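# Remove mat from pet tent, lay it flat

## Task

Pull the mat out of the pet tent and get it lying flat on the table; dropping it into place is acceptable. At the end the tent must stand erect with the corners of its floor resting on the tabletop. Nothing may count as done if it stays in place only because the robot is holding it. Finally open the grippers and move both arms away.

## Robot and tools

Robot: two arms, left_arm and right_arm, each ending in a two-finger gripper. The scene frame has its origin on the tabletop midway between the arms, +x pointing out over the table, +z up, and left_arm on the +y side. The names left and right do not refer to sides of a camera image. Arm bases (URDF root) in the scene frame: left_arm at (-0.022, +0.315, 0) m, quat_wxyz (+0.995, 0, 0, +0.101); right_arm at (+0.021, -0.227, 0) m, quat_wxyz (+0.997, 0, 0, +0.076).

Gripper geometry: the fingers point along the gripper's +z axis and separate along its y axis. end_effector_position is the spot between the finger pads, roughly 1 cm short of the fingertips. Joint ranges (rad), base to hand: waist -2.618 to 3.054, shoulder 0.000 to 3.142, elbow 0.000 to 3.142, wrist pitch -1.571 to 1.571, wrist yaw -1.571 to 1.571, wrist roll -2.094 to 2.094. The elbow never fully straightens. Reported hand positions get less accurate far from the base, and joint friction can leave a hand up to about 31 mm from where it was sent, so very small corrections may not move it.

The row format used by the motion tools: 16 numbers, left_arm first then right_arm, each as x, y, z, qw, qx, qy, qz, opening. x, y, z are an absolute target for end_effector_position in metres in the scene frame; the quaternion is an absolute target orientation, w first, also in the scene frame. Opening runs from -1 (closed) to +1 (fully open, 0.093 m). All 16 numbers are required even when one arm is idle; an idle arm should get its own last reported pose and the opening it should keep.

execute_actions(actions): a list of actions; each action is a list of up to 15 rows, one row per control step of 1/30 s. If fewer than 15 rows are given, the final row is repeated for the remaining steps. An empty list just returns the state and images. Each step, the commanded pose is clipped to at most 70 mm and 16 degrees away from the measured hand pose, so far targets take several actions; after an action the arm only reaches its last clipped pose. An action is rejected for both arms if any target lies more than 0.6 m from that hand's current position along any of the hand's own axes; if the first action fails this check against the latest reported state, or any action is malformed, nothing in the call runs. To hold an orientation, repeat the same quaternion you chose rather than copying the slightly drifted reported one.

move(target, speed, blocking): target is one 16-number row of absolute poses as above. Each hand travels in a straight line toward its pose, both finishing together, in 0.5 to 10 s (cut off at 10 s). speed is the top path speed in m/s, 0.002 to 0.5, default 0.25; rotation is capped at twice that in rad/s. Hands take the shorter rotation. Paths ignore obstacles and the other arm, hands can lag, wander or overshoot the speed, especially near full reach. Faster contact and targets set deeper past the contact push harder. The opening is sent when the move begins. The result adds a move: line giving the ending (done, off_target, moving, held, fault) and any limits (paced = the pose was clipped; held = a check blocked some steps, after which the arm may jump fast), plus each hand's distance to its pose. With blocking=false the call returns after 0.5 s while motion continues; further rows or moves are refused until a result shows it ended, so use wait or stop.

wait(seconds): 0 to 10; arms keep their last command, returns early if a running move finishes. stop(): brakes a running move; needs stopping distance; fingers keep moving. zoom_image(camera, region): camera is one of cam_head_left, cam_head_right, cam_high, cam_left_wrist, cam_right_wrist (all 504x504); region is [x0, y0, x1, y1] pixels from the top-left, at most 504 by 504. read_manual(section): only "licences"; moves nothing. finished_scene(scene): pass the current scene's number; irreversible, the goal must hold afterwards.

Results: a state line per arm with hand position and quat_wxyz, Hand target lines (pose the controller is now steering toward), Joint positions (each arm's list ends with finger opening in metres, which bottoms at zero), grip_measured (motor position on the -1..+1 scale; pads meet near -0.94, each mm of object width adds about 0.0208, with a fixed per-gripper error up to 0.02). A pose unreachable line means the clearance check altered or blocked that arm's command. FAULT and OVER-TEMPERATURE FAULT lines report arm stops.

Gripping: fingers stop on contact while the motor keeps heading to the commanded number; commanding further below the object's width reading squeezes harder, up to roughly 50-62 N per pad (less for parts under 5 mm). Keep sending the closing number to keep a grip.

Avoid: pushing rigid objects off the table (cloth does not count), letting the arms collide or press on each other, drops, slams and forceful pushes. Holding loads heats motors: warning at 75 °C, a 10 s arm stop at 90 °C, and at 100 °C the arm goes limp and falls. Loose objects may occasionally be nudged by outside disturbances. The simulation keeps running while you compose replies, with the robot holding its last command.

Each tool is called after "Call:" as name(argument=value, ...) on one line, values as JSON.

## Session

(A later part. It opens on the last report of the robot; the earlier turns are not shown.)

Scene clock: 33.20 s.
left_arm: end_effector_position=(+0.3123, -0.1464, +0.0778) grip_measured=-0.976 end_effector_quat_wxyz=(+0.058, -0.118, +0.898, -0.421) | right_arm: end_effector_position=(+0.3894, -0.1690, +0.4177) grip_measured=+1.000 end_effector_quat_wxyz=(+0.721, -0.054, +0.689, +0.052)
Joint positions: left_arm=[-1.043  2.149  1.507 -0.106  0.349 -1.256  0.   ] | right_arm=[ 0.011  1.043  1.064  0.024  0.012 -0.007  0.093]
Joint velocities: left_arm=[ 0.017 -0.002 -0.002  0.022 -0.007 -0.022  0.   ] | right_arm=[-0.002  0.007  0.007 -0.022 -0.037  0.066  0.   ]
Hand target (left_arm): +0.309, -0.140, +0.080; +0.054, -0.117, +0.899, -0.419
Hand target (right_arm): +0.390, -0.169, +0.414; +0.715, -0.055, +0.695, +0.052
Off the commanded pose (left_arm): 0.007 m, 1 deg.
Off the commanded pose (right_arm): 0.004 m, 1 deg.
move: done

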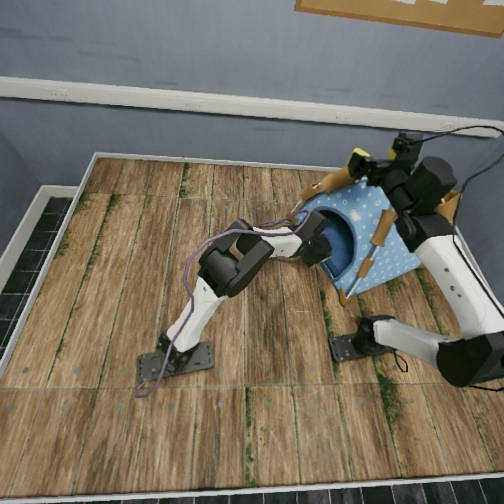

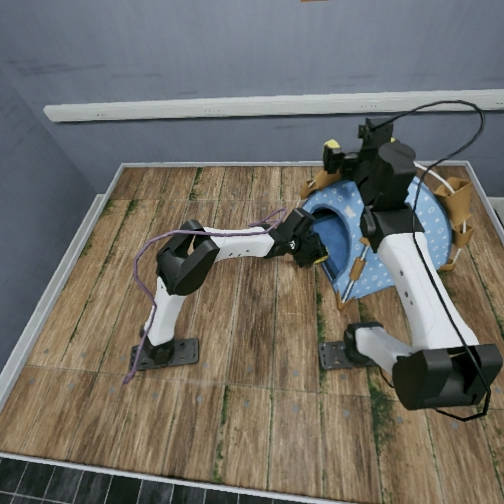

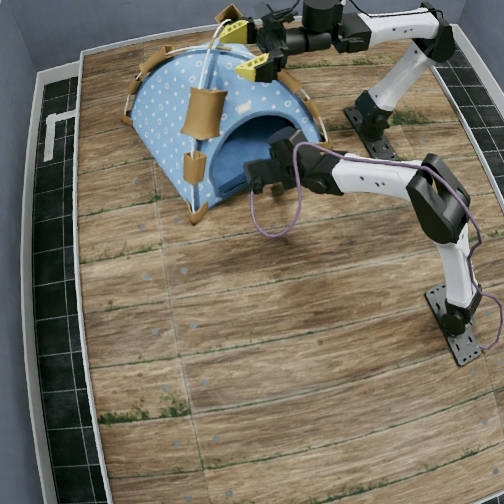

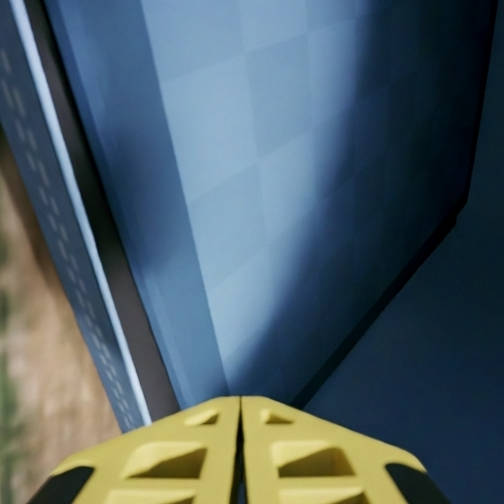

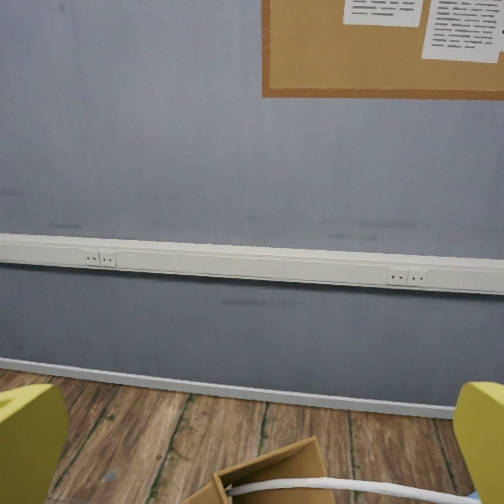

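Call:
move(target=[0.325,-0.19,0.08,0.023,-0.128,0.976,-0.172,0,0.3895,-0.1689,0.4138,0.715,-0.055,0.695,0.052,1], speed=0.15)

Call:
move(target=[0.325,-0.19,0.02,0.023,-0.128,0.976,-0.172,0,0.3895,-0.1689,0.4138,0.715,-0.055,0.695,0.052,1], speed=0.06)

Scene clock: 41.27 s.
left_arm: end_effector_position=(+0.3249, -0.1854, +0.0769) grip_measured=-0.002 end_effector_quat_wxyz=(+0.049, -0.128, +0.964, -0.226) | right_arm: end_effector_position=(+0.3894, -0.1690, +0.4181) grip_measured=+1.000 end_effector_quat_wxyz=(+0.722, -0.054, +0.688, +0.052)
Joint positions: left_arm=[-1.129  2.761  2.852 -1.213  0.132 -1.223  0.045] | right_arm=[ 0.011  1.043  1.064  0.025  0.012 -0.007  0.093]
Joint velocities: left_arm=[ 0.002 -0.017  0.007 -0.007 -0.051  0.007  0.001] | right_arm=[-0.002 -0.007  0.002  0.037 -0.007  0.051  0.   ]
Hand target (left_arm): +0.324, -0.188, +0.079; +0.054, -0.129, +0.964, -0.228
Hand target (right_arm): +0.390, -0.169, +0.414; +0.715, -0.055, +0.695, +0.052
Off the commanded pose (left_arm): 0.006 m, 7 deg.
Off the commanded pose (right_arm): 0.004 m, 1 deg.
elbow stopped short (left arm): the move would have taken joint 3 (elbow) straighter than the controller allows; a more bent joint 3 avoids this.
move: off_target (left_arm)

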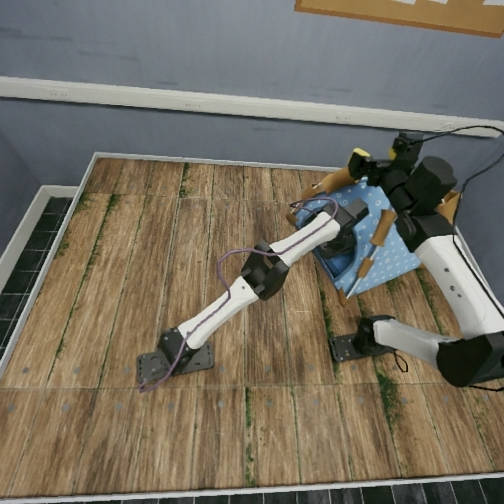

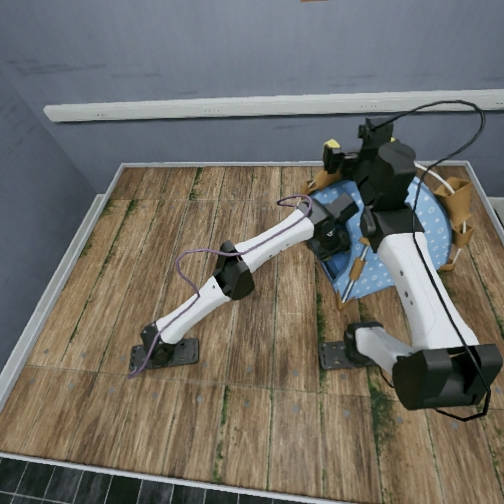

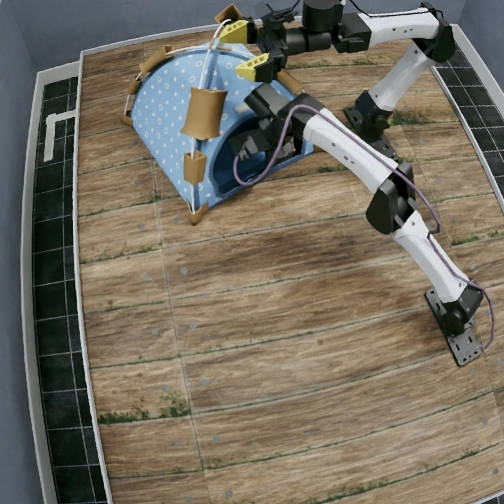

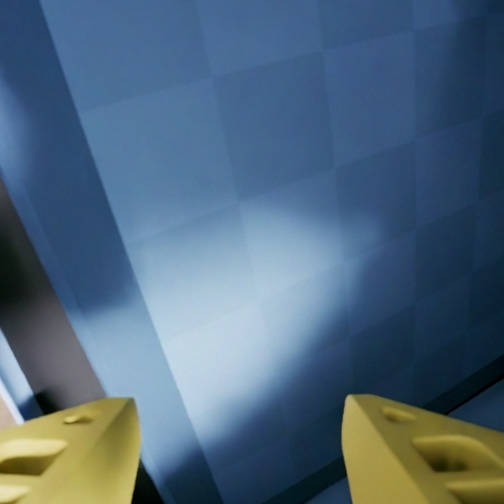

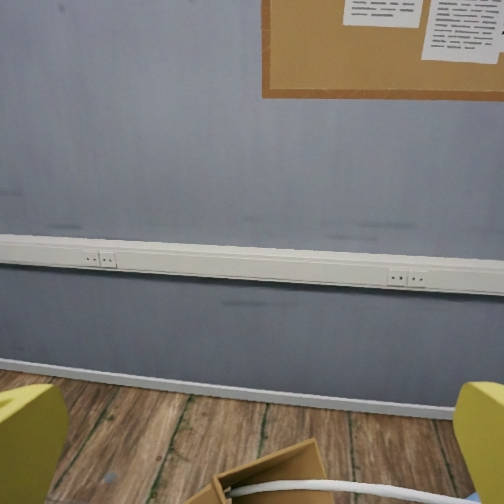

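Scene clock: 42.57 s.
left_arm: end_effector_position=(+0.3281, -0.1936, +0.0424) grip_measured=-0.002 end_effector_quat_wxyz=(+0.046, -0.127, +0.966, -0.221) | right_arm: end_effector_position=(+0.3894, -0.1690, +0.4184) grip_measured=+1.000 end_effector_quat_wxyz=(+0.722, -0.054, +0.688, +0.052)
Joint positions: left_arm=[-1.133  2.837  2.87  -1.166  0.132 -1.223  0.045] | right_arm=[ 0.011  1.043  1.064  0.026  0.012 -0.007  0.093]
Joint velocities: left_arm=[ 0.002 -0.012 -0.002 -0.022 -0.022  0.037 -0.001] | right_arm=[-0.002  0.012 -0.002 -0.051 -0.007  0.051  0.   ]
Hand target (left_arm): +0.325, -0.190, +0.020; +0.038, -0.129, +0.971, -0.200
Hand target (right_arm): +0.390, -0.169, +0.414; +0.715, -0.055, +0.695, +0.052
Off the commanded pose (left_arm): 0.023 m, 6 deg.
Off the commanded pose (right_arm): 0.005 m, 1 deg.
elbow stopped short (left arm): the move would have taken joint 3 (elbow) straighter than the controller allows; a more bent joint 3 avoids this.
move: off_target (left_arm)

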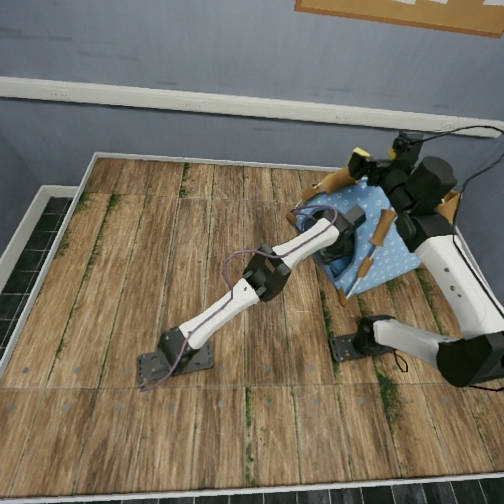

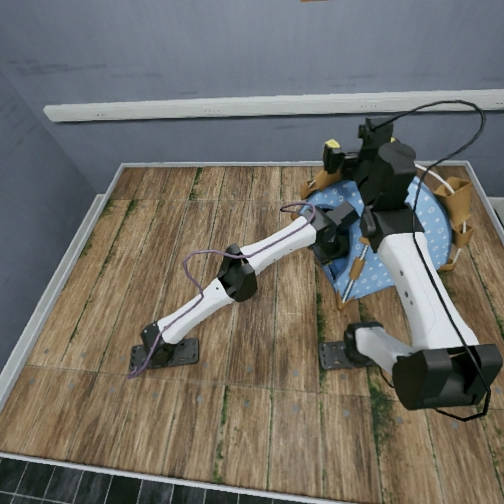

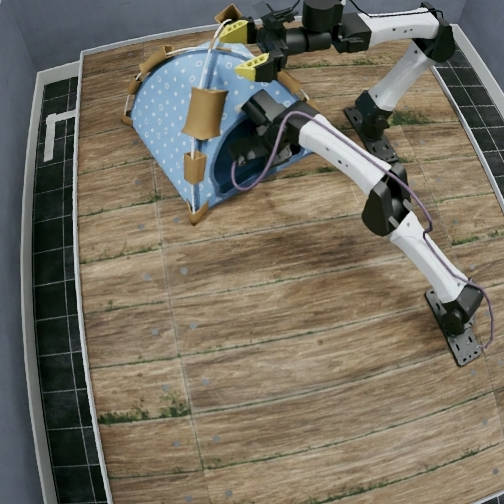

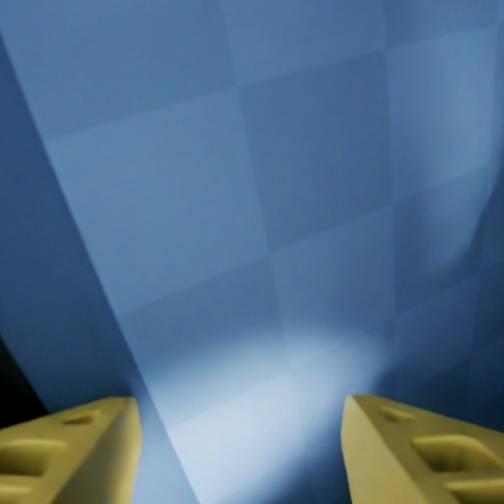

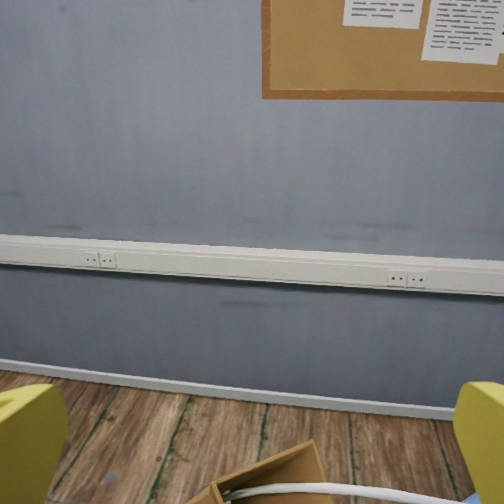

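Call:
move(target=[0.318,-0.166,0.03,0.04,-0.125,0.96,-0.24,0,0.3895,-0.1689,0.4138,0.715,-0.055,0.695,0.052,1], speed=0.04)

Call:
move(target=[0.325,-0.188,0.018,0.05,-0.12,0.93,-0.34,0,0.3895,-0.1689,0.4138,0.715,-0.055,0.695,0.052,1], speed=0.05)

Call:
move(target=[0.325,-0.188,0.018,0.05,-0.12,0.93,-0.34,-1,0.3895,-0.1689,0.4138,0.715,-0.055,0.695,0.052,1])

Call:
move(target=[0.31,-0.14,0.085,0.05,-0.12,0.93,-0.34,-1,0.3895,-0.1689,0.4138,0.715,-0.055,0.695,0.052,1], speed=0.1)

Scene clock: 48.20 s.
left_arm: end_effector_position=(+0.3196, -0.1716, +0.0371) grip_measured=-0.002 end_effector_quat_wxyz=(+0.045, -0.122, +0.961, -0.243) | right_arm: end_effector_position=(+0.3894, -0.1690, +0.4185) grip_measured=+1.000 end_effector_quat_wxyz=(+0.722, -0.054, +0.688, +0.052)
Joint positions: left_arm=[-1.113  2.506  2.189 -0.779  0.165 -1.205  0.045] | right_arm=[ 0.011  1.043  1.064  0.027  0.012 -0.007  0.093]
Joint velocities: left_arm=[-0.002 -0.017 -0.007 -0.007  0.022 -0.081 -0.   ] | right_arm=[ 0.017  0.002  0.012 -0.022  0.051 -0.007  0.   ]
Hand target (left_arm): +0.318, -0.167, +0.030; +0.040, -0.125, +0.962, -0.240
Hand target (right_arm): +0.390, -0.169, +0.414; +0.715, -0.055, +0.695, +0.052
Off the commanded pose (left_arm): 0.009 m, 1 deg.
Off the commanded pose (right_arm): 0.005 m, 1 deg.
move: done

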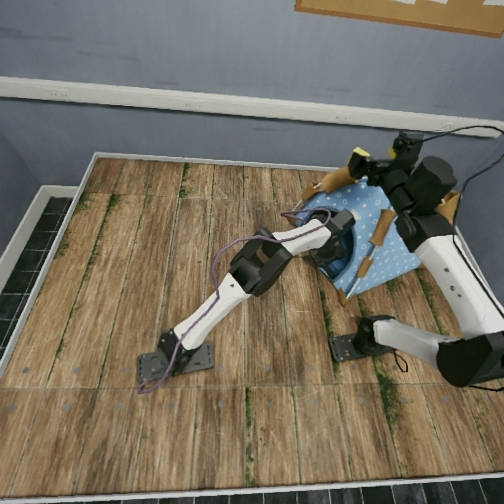

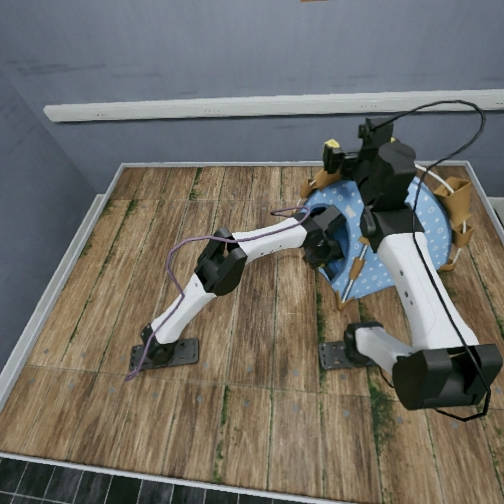

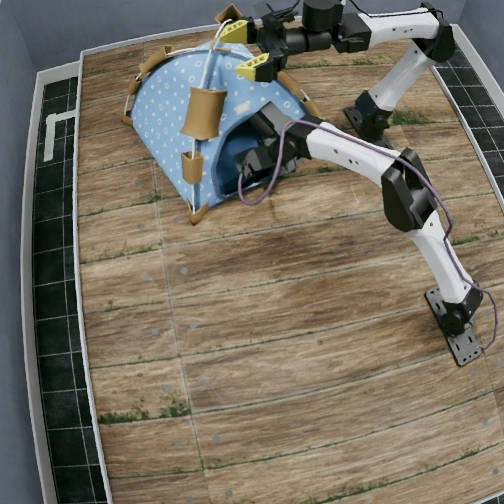

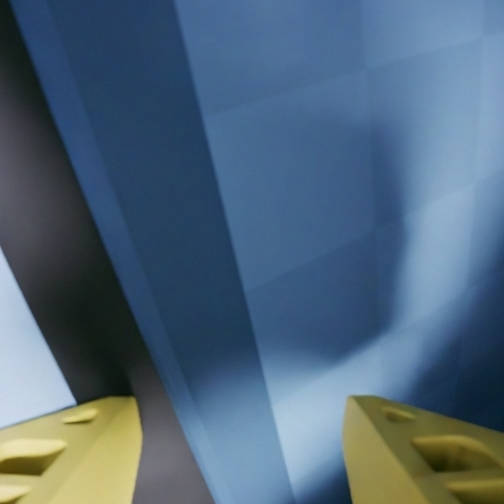

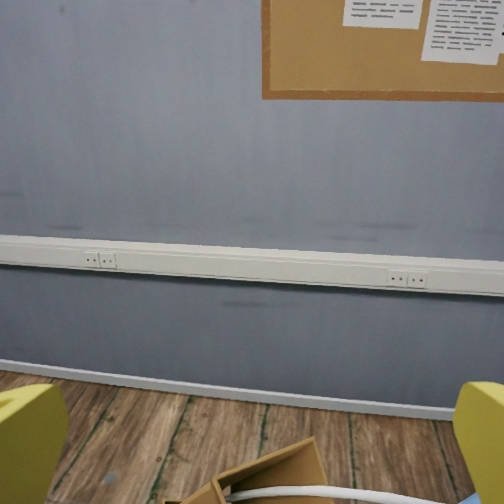

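Scene clock: 50.60 s.
left_arm: end_effector_position=(+0.3313, -0.1935, +0.0400) grip_measured=-0.002 end_effector_quat_wxyz=(+0.061, -0.117, +0.926, -0.354) | right_arm: end_effector_position=(+0.3894, -0.1690, +0.4187) grip_measured=+1.000 end_effector_quat_wxyz=(+0.722, -0.054, +0.687, +0.052)
Joint positions: left_arm=[-1.097  2.436  1.943 -0.38   0.25  -1.238  0.045] | right_arm=[ 0.011  1.043  1.064  0.028  0.012 -0.007  0.093]
Joint velocities: left_arm=[-0.017 -0.012 -0.022 -0.051  0.022 -0.037  0.001] | right_arm=[-0.007  0.017  0.002  0.037 -0.007  0.037  0.   ]
Hand target (left_arm): +0.326, -0.188, +0.019; +0.050, -0.121, +0.931, -0.340
Hand target (right_arm): +0.390, -0.169, +0.414; +0.715, -0.055, +0.695, +0.052
Off the commanded pose (left_arm): 0.024 m, 2 deg.
Off the commanded pose (right_arm): 0.005 m, 1 deg.
move: off_target (left_arm)

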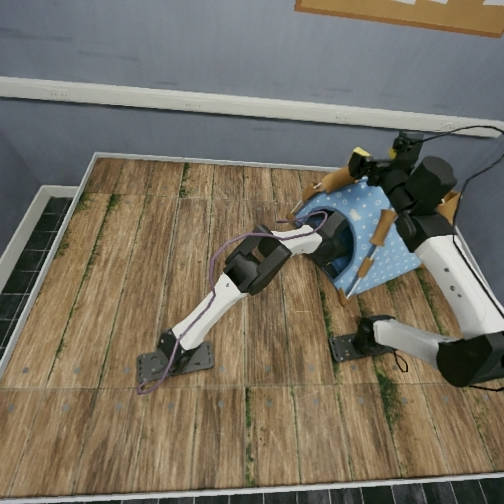

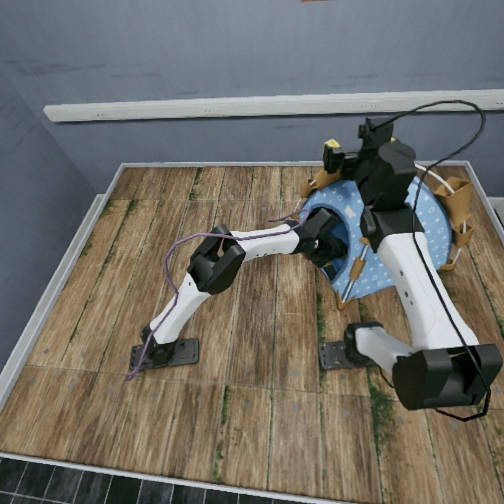

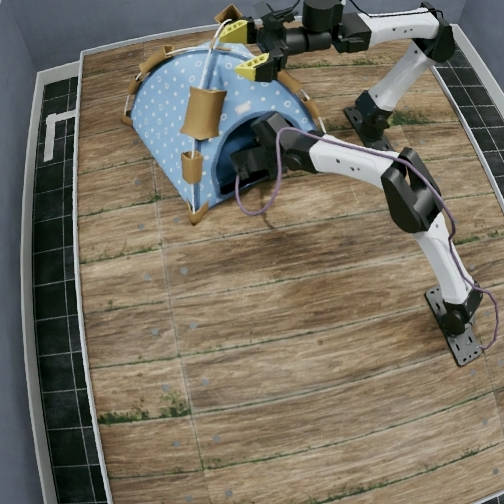

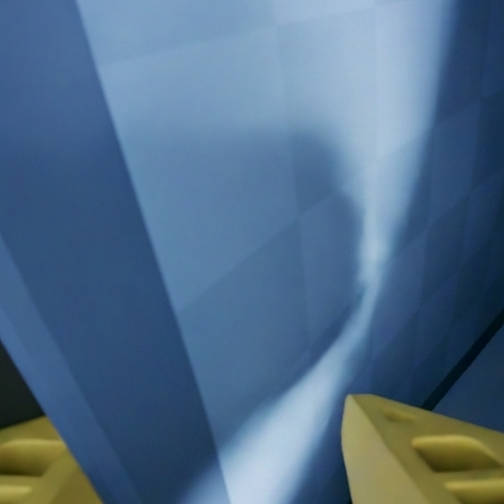

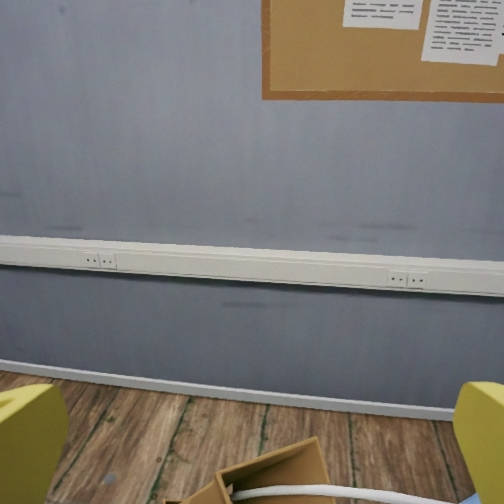

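Scene clock: 51.30 s.
left_arm: end_effector_position=(+0.3308, -0.1928, +0.0360) grip_measured=-0.950 end_effector_quat_wxyz=(+0.061, -0.117, +0.926, -0.354) | right_arm: end_effector_position=(+0.3894, -0.1690, +0.4187) grip_measured=+1.000 end_effector_quat_wxyz=(+0.722, -0.054, +0.687, +0.052)
Joint positions: left_arm=[-1.097  2.437  1.928 -0.365  0.25  -1.238  0.   ] | right_arm=[ 0.011  1.043  1.064  0.028  0.012 -0.007  0.093]
Joint velocities: left_arm=[-0.007 -0.002 -0.002  0.007  0.037 -0.022  0.   ] | right_arm=[-0.007  0.007 -0.002 -0.037 -0.037 -0.066  0.   ]
Hand target (left_arm): +0.325, -0.188, +0.018; +0.050, -0.120, +0.931, -0.340
Hand target (right_arm): +0.390, -0.169, +0.414; +0.715, -0.055, +0.695, +0.052
Off the commanded pose (left_arm): 0.020 m, 2 deg.
Off the commanded pose (right_arm): 0.005 m, 1 deg.
move: off_target (left_arm)

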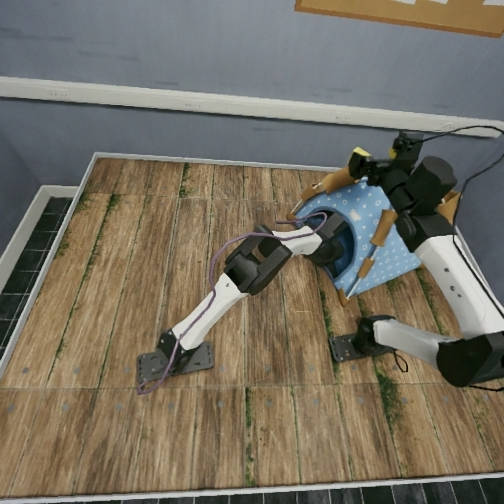

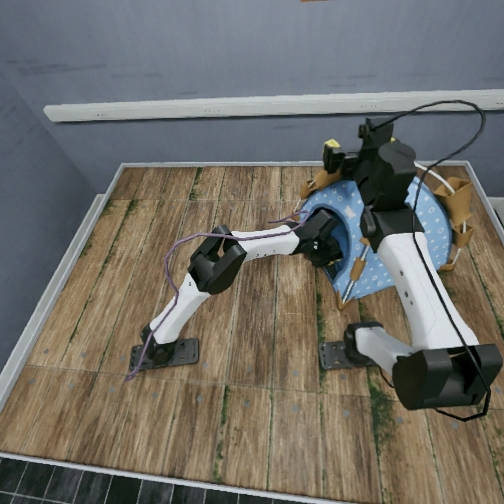

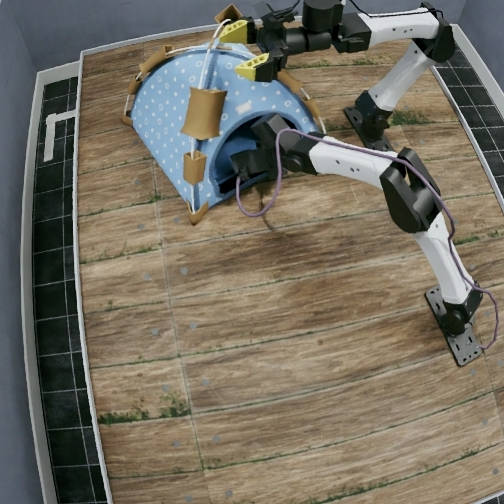

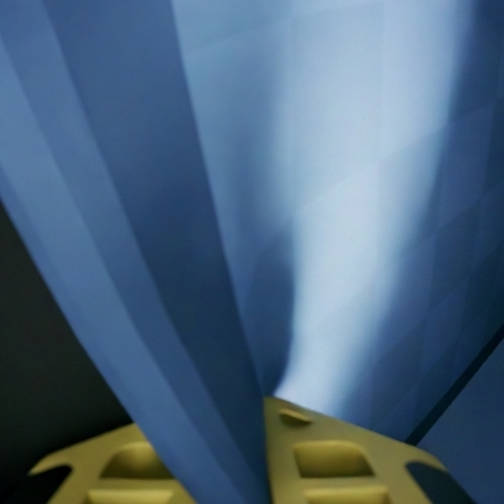

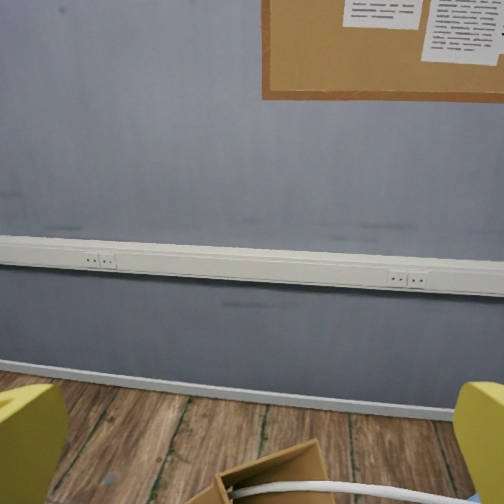

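Scene clock: 52.43 s.
left_arm: end_effector_position=(+0.3113, -0.1473, +0.0781) grip_measured=-0.950 end_effector_quat_wxyz=(+0.053, -0.120, +0.931, -0.340) | right_arm: end_effector_position=(+0.3894, -0.1690, +0.4188) grip_measured=+1.000 end_effector_quat_wxyz=(+0.723, -0.054, +0.687, +0.052)
Joint positions: left_arm=[-1.069  2.214  1.735 -0.434  0.268 -1.216  0.   ] | right_arm=[ 0.011  1.043  1.064  0.028  0.012 -0.007  0.093]
Joint velocities: left_arm=[ 0.007  0.012 -0.002 -0.022  0.022  0.007  0.   ] | right_arm=[-0.002 -0.012  0.002  0.051 -0.007 -0.022  0.   ]
Hand target (left_arm): +0.309, -0.140, +0.084; +0.050, -0.120, +0.931, -0.340
Hand target (right_arm): +0.390, -0.169, +0.414; +0.715, -0.055, +0.695, +0.052
Off the commanded pose (left_arm): 0.010 m, 0 deg.
Off the commanded pose (right_arm): 0.005 m, 1 deg.
move: done

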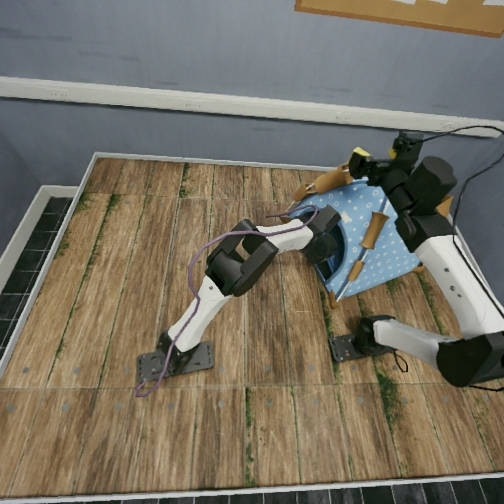

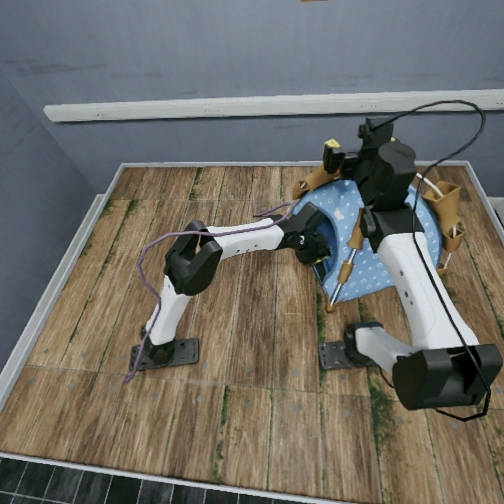

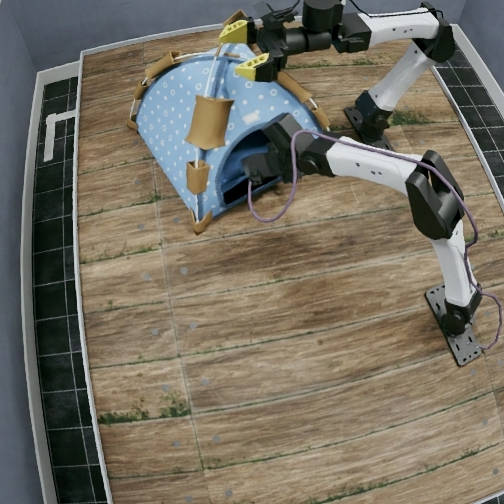

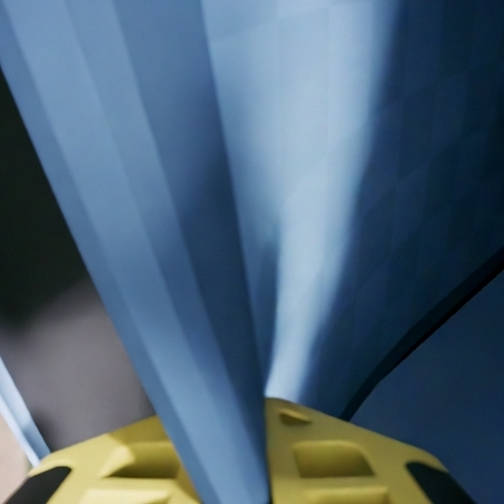

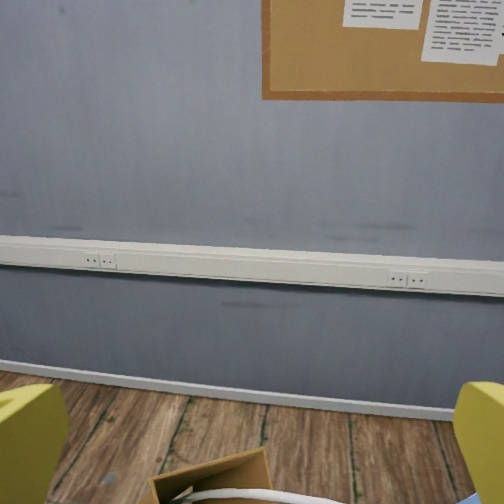

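Call:
move(target=[0.31,-0.14,0.085,0.05,-0.12,0.93,-0.34,-1,0.38,-0.2,0.34,0.26,-0.07,0.96,0.02,1])

Scene clock: 62.90 s.
left_arm: end_effector_position=(+0.3109, -0.1469, +0.0776) grip_measured=-0.950 end_effector_quat_wxyz=(+0.052, -0.120, +0.932, -0.339) | right_arm: end_effector_position=(+0.3835, -0.1968, +0.3394) grip_measured=+1.000 end_effector_quat_wxyz=(+0.271, -0.077, +0.959, +0.017)
Joint positions: left_arm=[-1.069  2.214  1.735 -0.437  0.268 -1.215  0.   ] | right_arm=[-0.086  1.69   2.192 -1.524 -0.041 -0.084  0.093]
Joint velocities: left_arm=[-0.002 -0.012  0.012  0.066 -0.051 -0.037  0.   ] | right_arm=[-0.017 -0.002 -0.022 -0.037 -0.007  0.037  0.   ]
Hand target (left_arm): +0.310, -0.140, +0.085; +0.050, -0.120, +0.931, -0.340
Hand target (right_arm): +0.384, -0.200, +0.336; +0.261, -0.077, +0.962, +0.017
Off the commanded pose (left_arm): 0.010 m, 0 deg.
Off the commanded pose (right_arm): 0.005 m, 2 deg.
move: done

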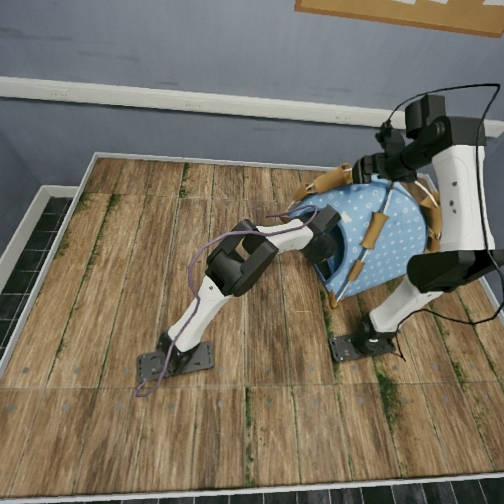

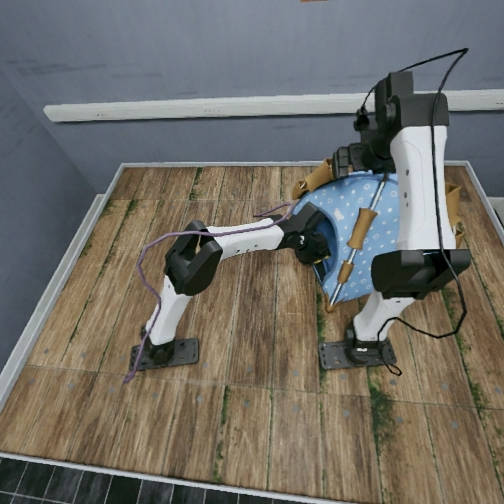

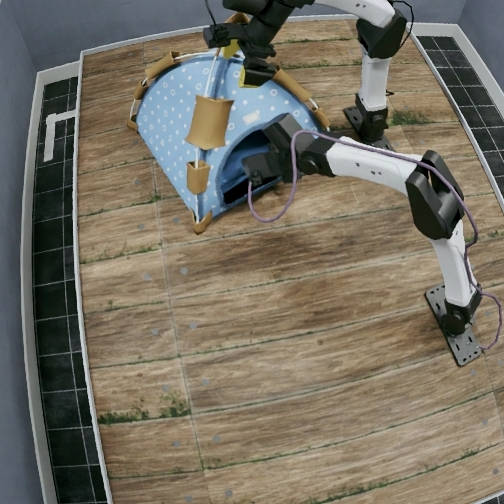

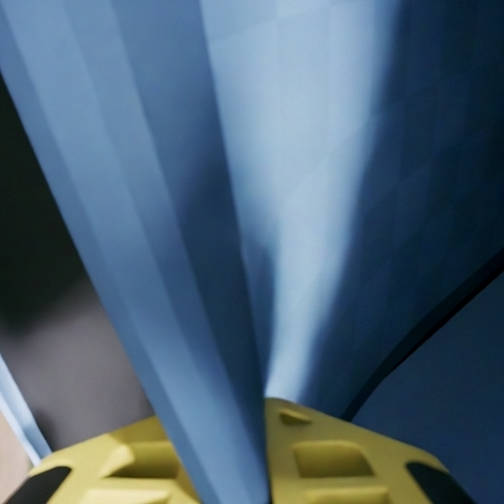

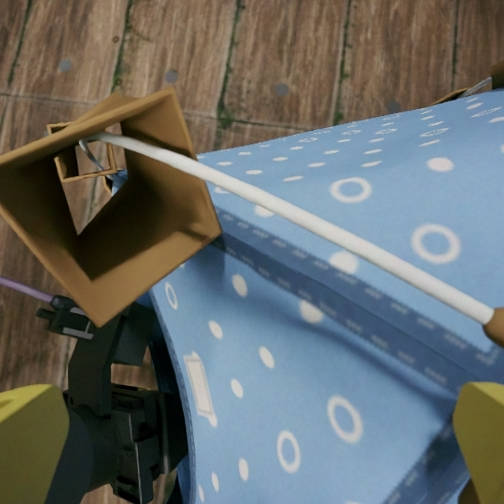

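Call:
move(target=[0.31,-0.14,0.085,0.05,-0.12,0.93,-0.34,-1,0.345,-0.245,0.33,0.26,-0.07,0.96,0.02,1])

Call:
move(target=[0.31,-0.14,0.085,0.05,-0.12,0.93,-0.34,-1,0.355,-0.245,0.285,0.26,-0.07,0.96,0.02,0.3], speed=0.1)

Scene clock: 68.27 s.
left_arm: end_effector_position=(+0.3109, -0.1469, +0.0776) grip_measured=-0.950 end_effector_quat_wxyz=(+0.052, -0.120, +0.932, -0.339) | right_arm: end_effector_position=(+0.3485, -0.2460, +0.3356) grip_measured=+1.000 end_effector_quat_wxyz=(+0.269, -0.069, +0.961, +0.011)
Joint positions: left_arm=[-1.069  2.214  1.735 -0.437  0.268 -1.215  0.   ] | right_arm=[-0.27   1.551  2.029 -1.516 -0.118 -0.228  0.093]
Joint velocities: left_arm=[-0.007 -0.007 -0.002 -0.022  0.022 -0.066  0.   ] | right_arm=[ 0.007 -0.007 -0.007  0.066 -0.11  -0.095  0.   ]
Hand target (left_arm): +0.310, -0.140, +0.085; +0.050, -0.120, +0.931, -0.340
Hand target (right_arm): +0.345, -0.246, +0.330; +0.259, -0.071, +0.963, +0.017
Off the commanded pose (left_arm): 0.010 m, 0 deg.
Off the commanded pose (right_arm): 0.007 m, 1 deg.
move: done

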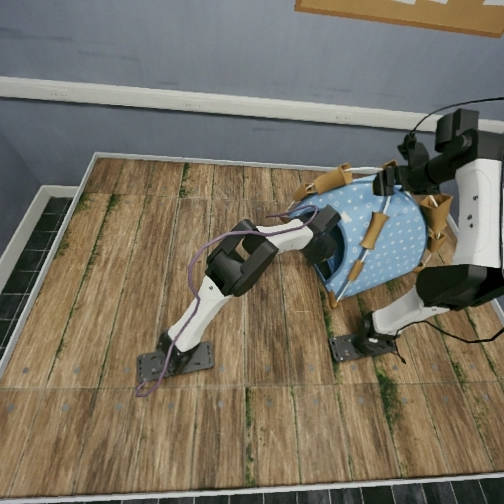

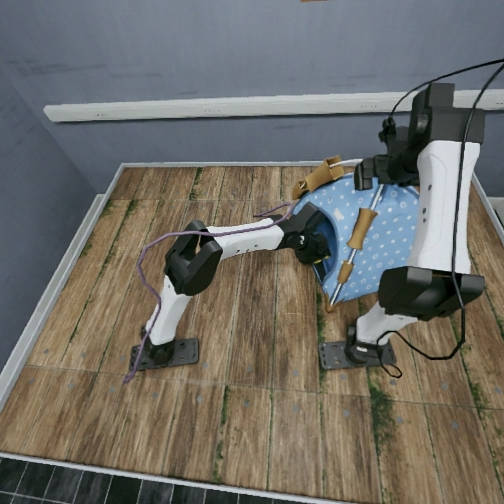

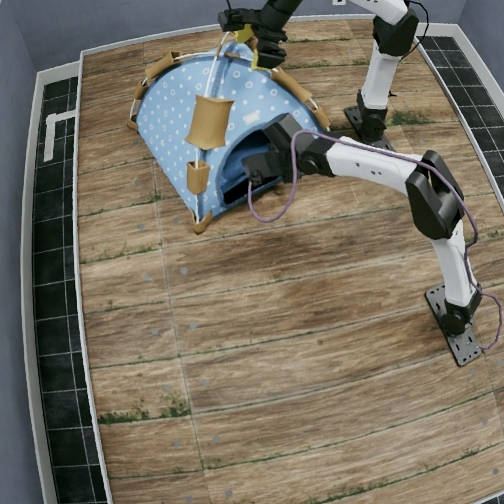

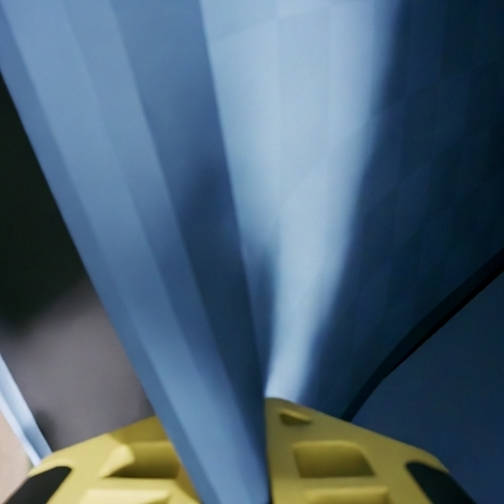

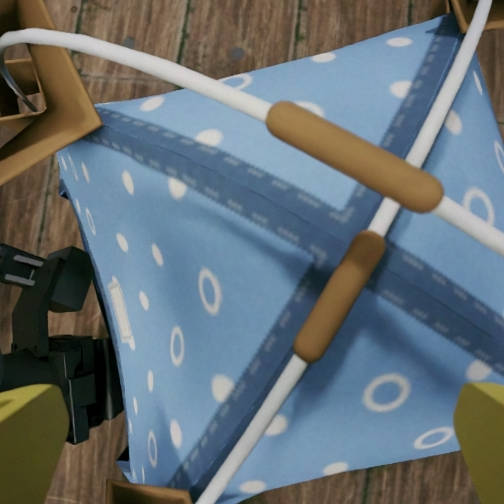

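Scene clock: 69.30 s.
left_arm: end_effector_position=(+0.3108, -0.1469, +0.0776) grip_measured=-0.950 end_effector_quat_wxyz=(+0.052, -0.120, +0.932, -0.339) | right_arm: end_effector_position=(+0.3575, -0.2464, +0.2908) grip_measured=+0.302 end_effector_quat_wxyz=(+0.264, -0.069, +0.962, +0.014)
Joint positions: left_arm=[-1.069  2.214  1.735 -0.437  0.268 -1.215  0.   ] | right_arm=[-0.27   1.479  1.75  -1.32  -0.123 -0.228  0.06 ]
Joint velocities: left_arm=[-0.002  0.007  0.002  0.081  0.007  0.037  0.   ] | right_arm=[ 0.002 -0.007  0.017  0.066  0.007 -0.037  0.003]
Hand target (left_arm): +0.310, -0.140, +0.085; +0.050, -0.120, +0.931, -0.340
Hand target (right_arm): +0.356, -0.245, +0.285; +0.260, -0.070, +0.963, +0.020
Off the commanded pose (left_arm): 0.010 m, 0 deg.
Off the commanded pose (right_arm): 0.006 m, 1 deg.
move: done

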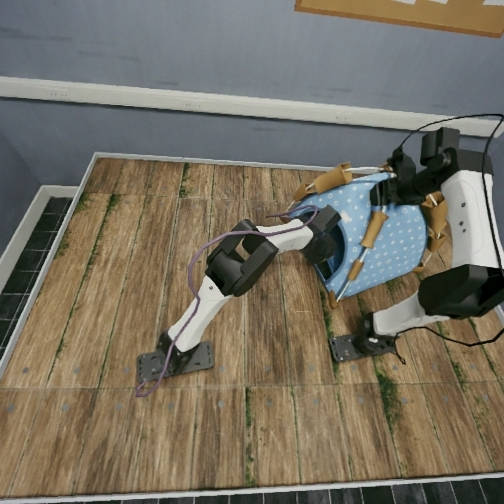

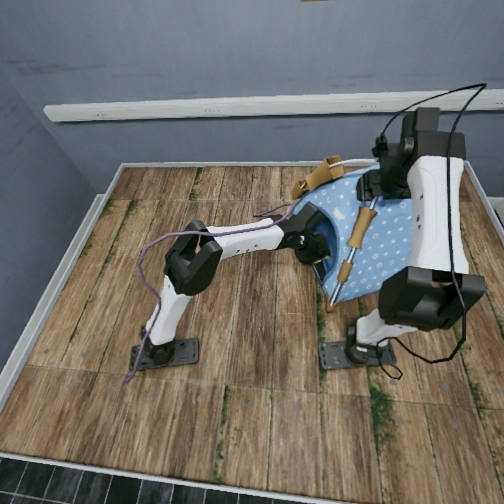

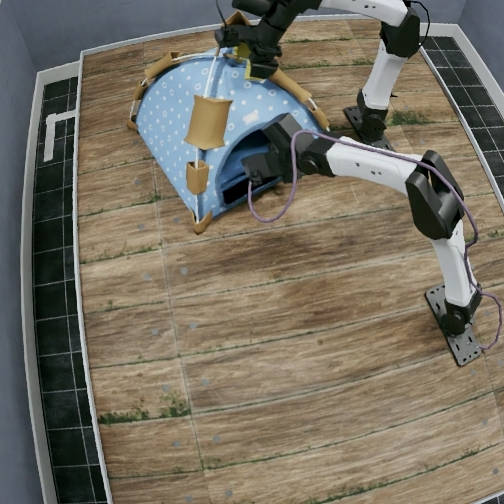

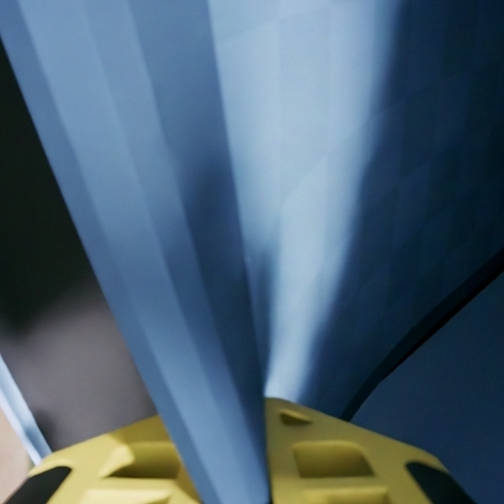

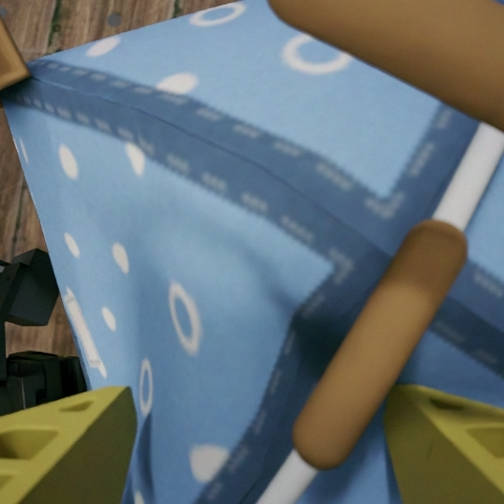

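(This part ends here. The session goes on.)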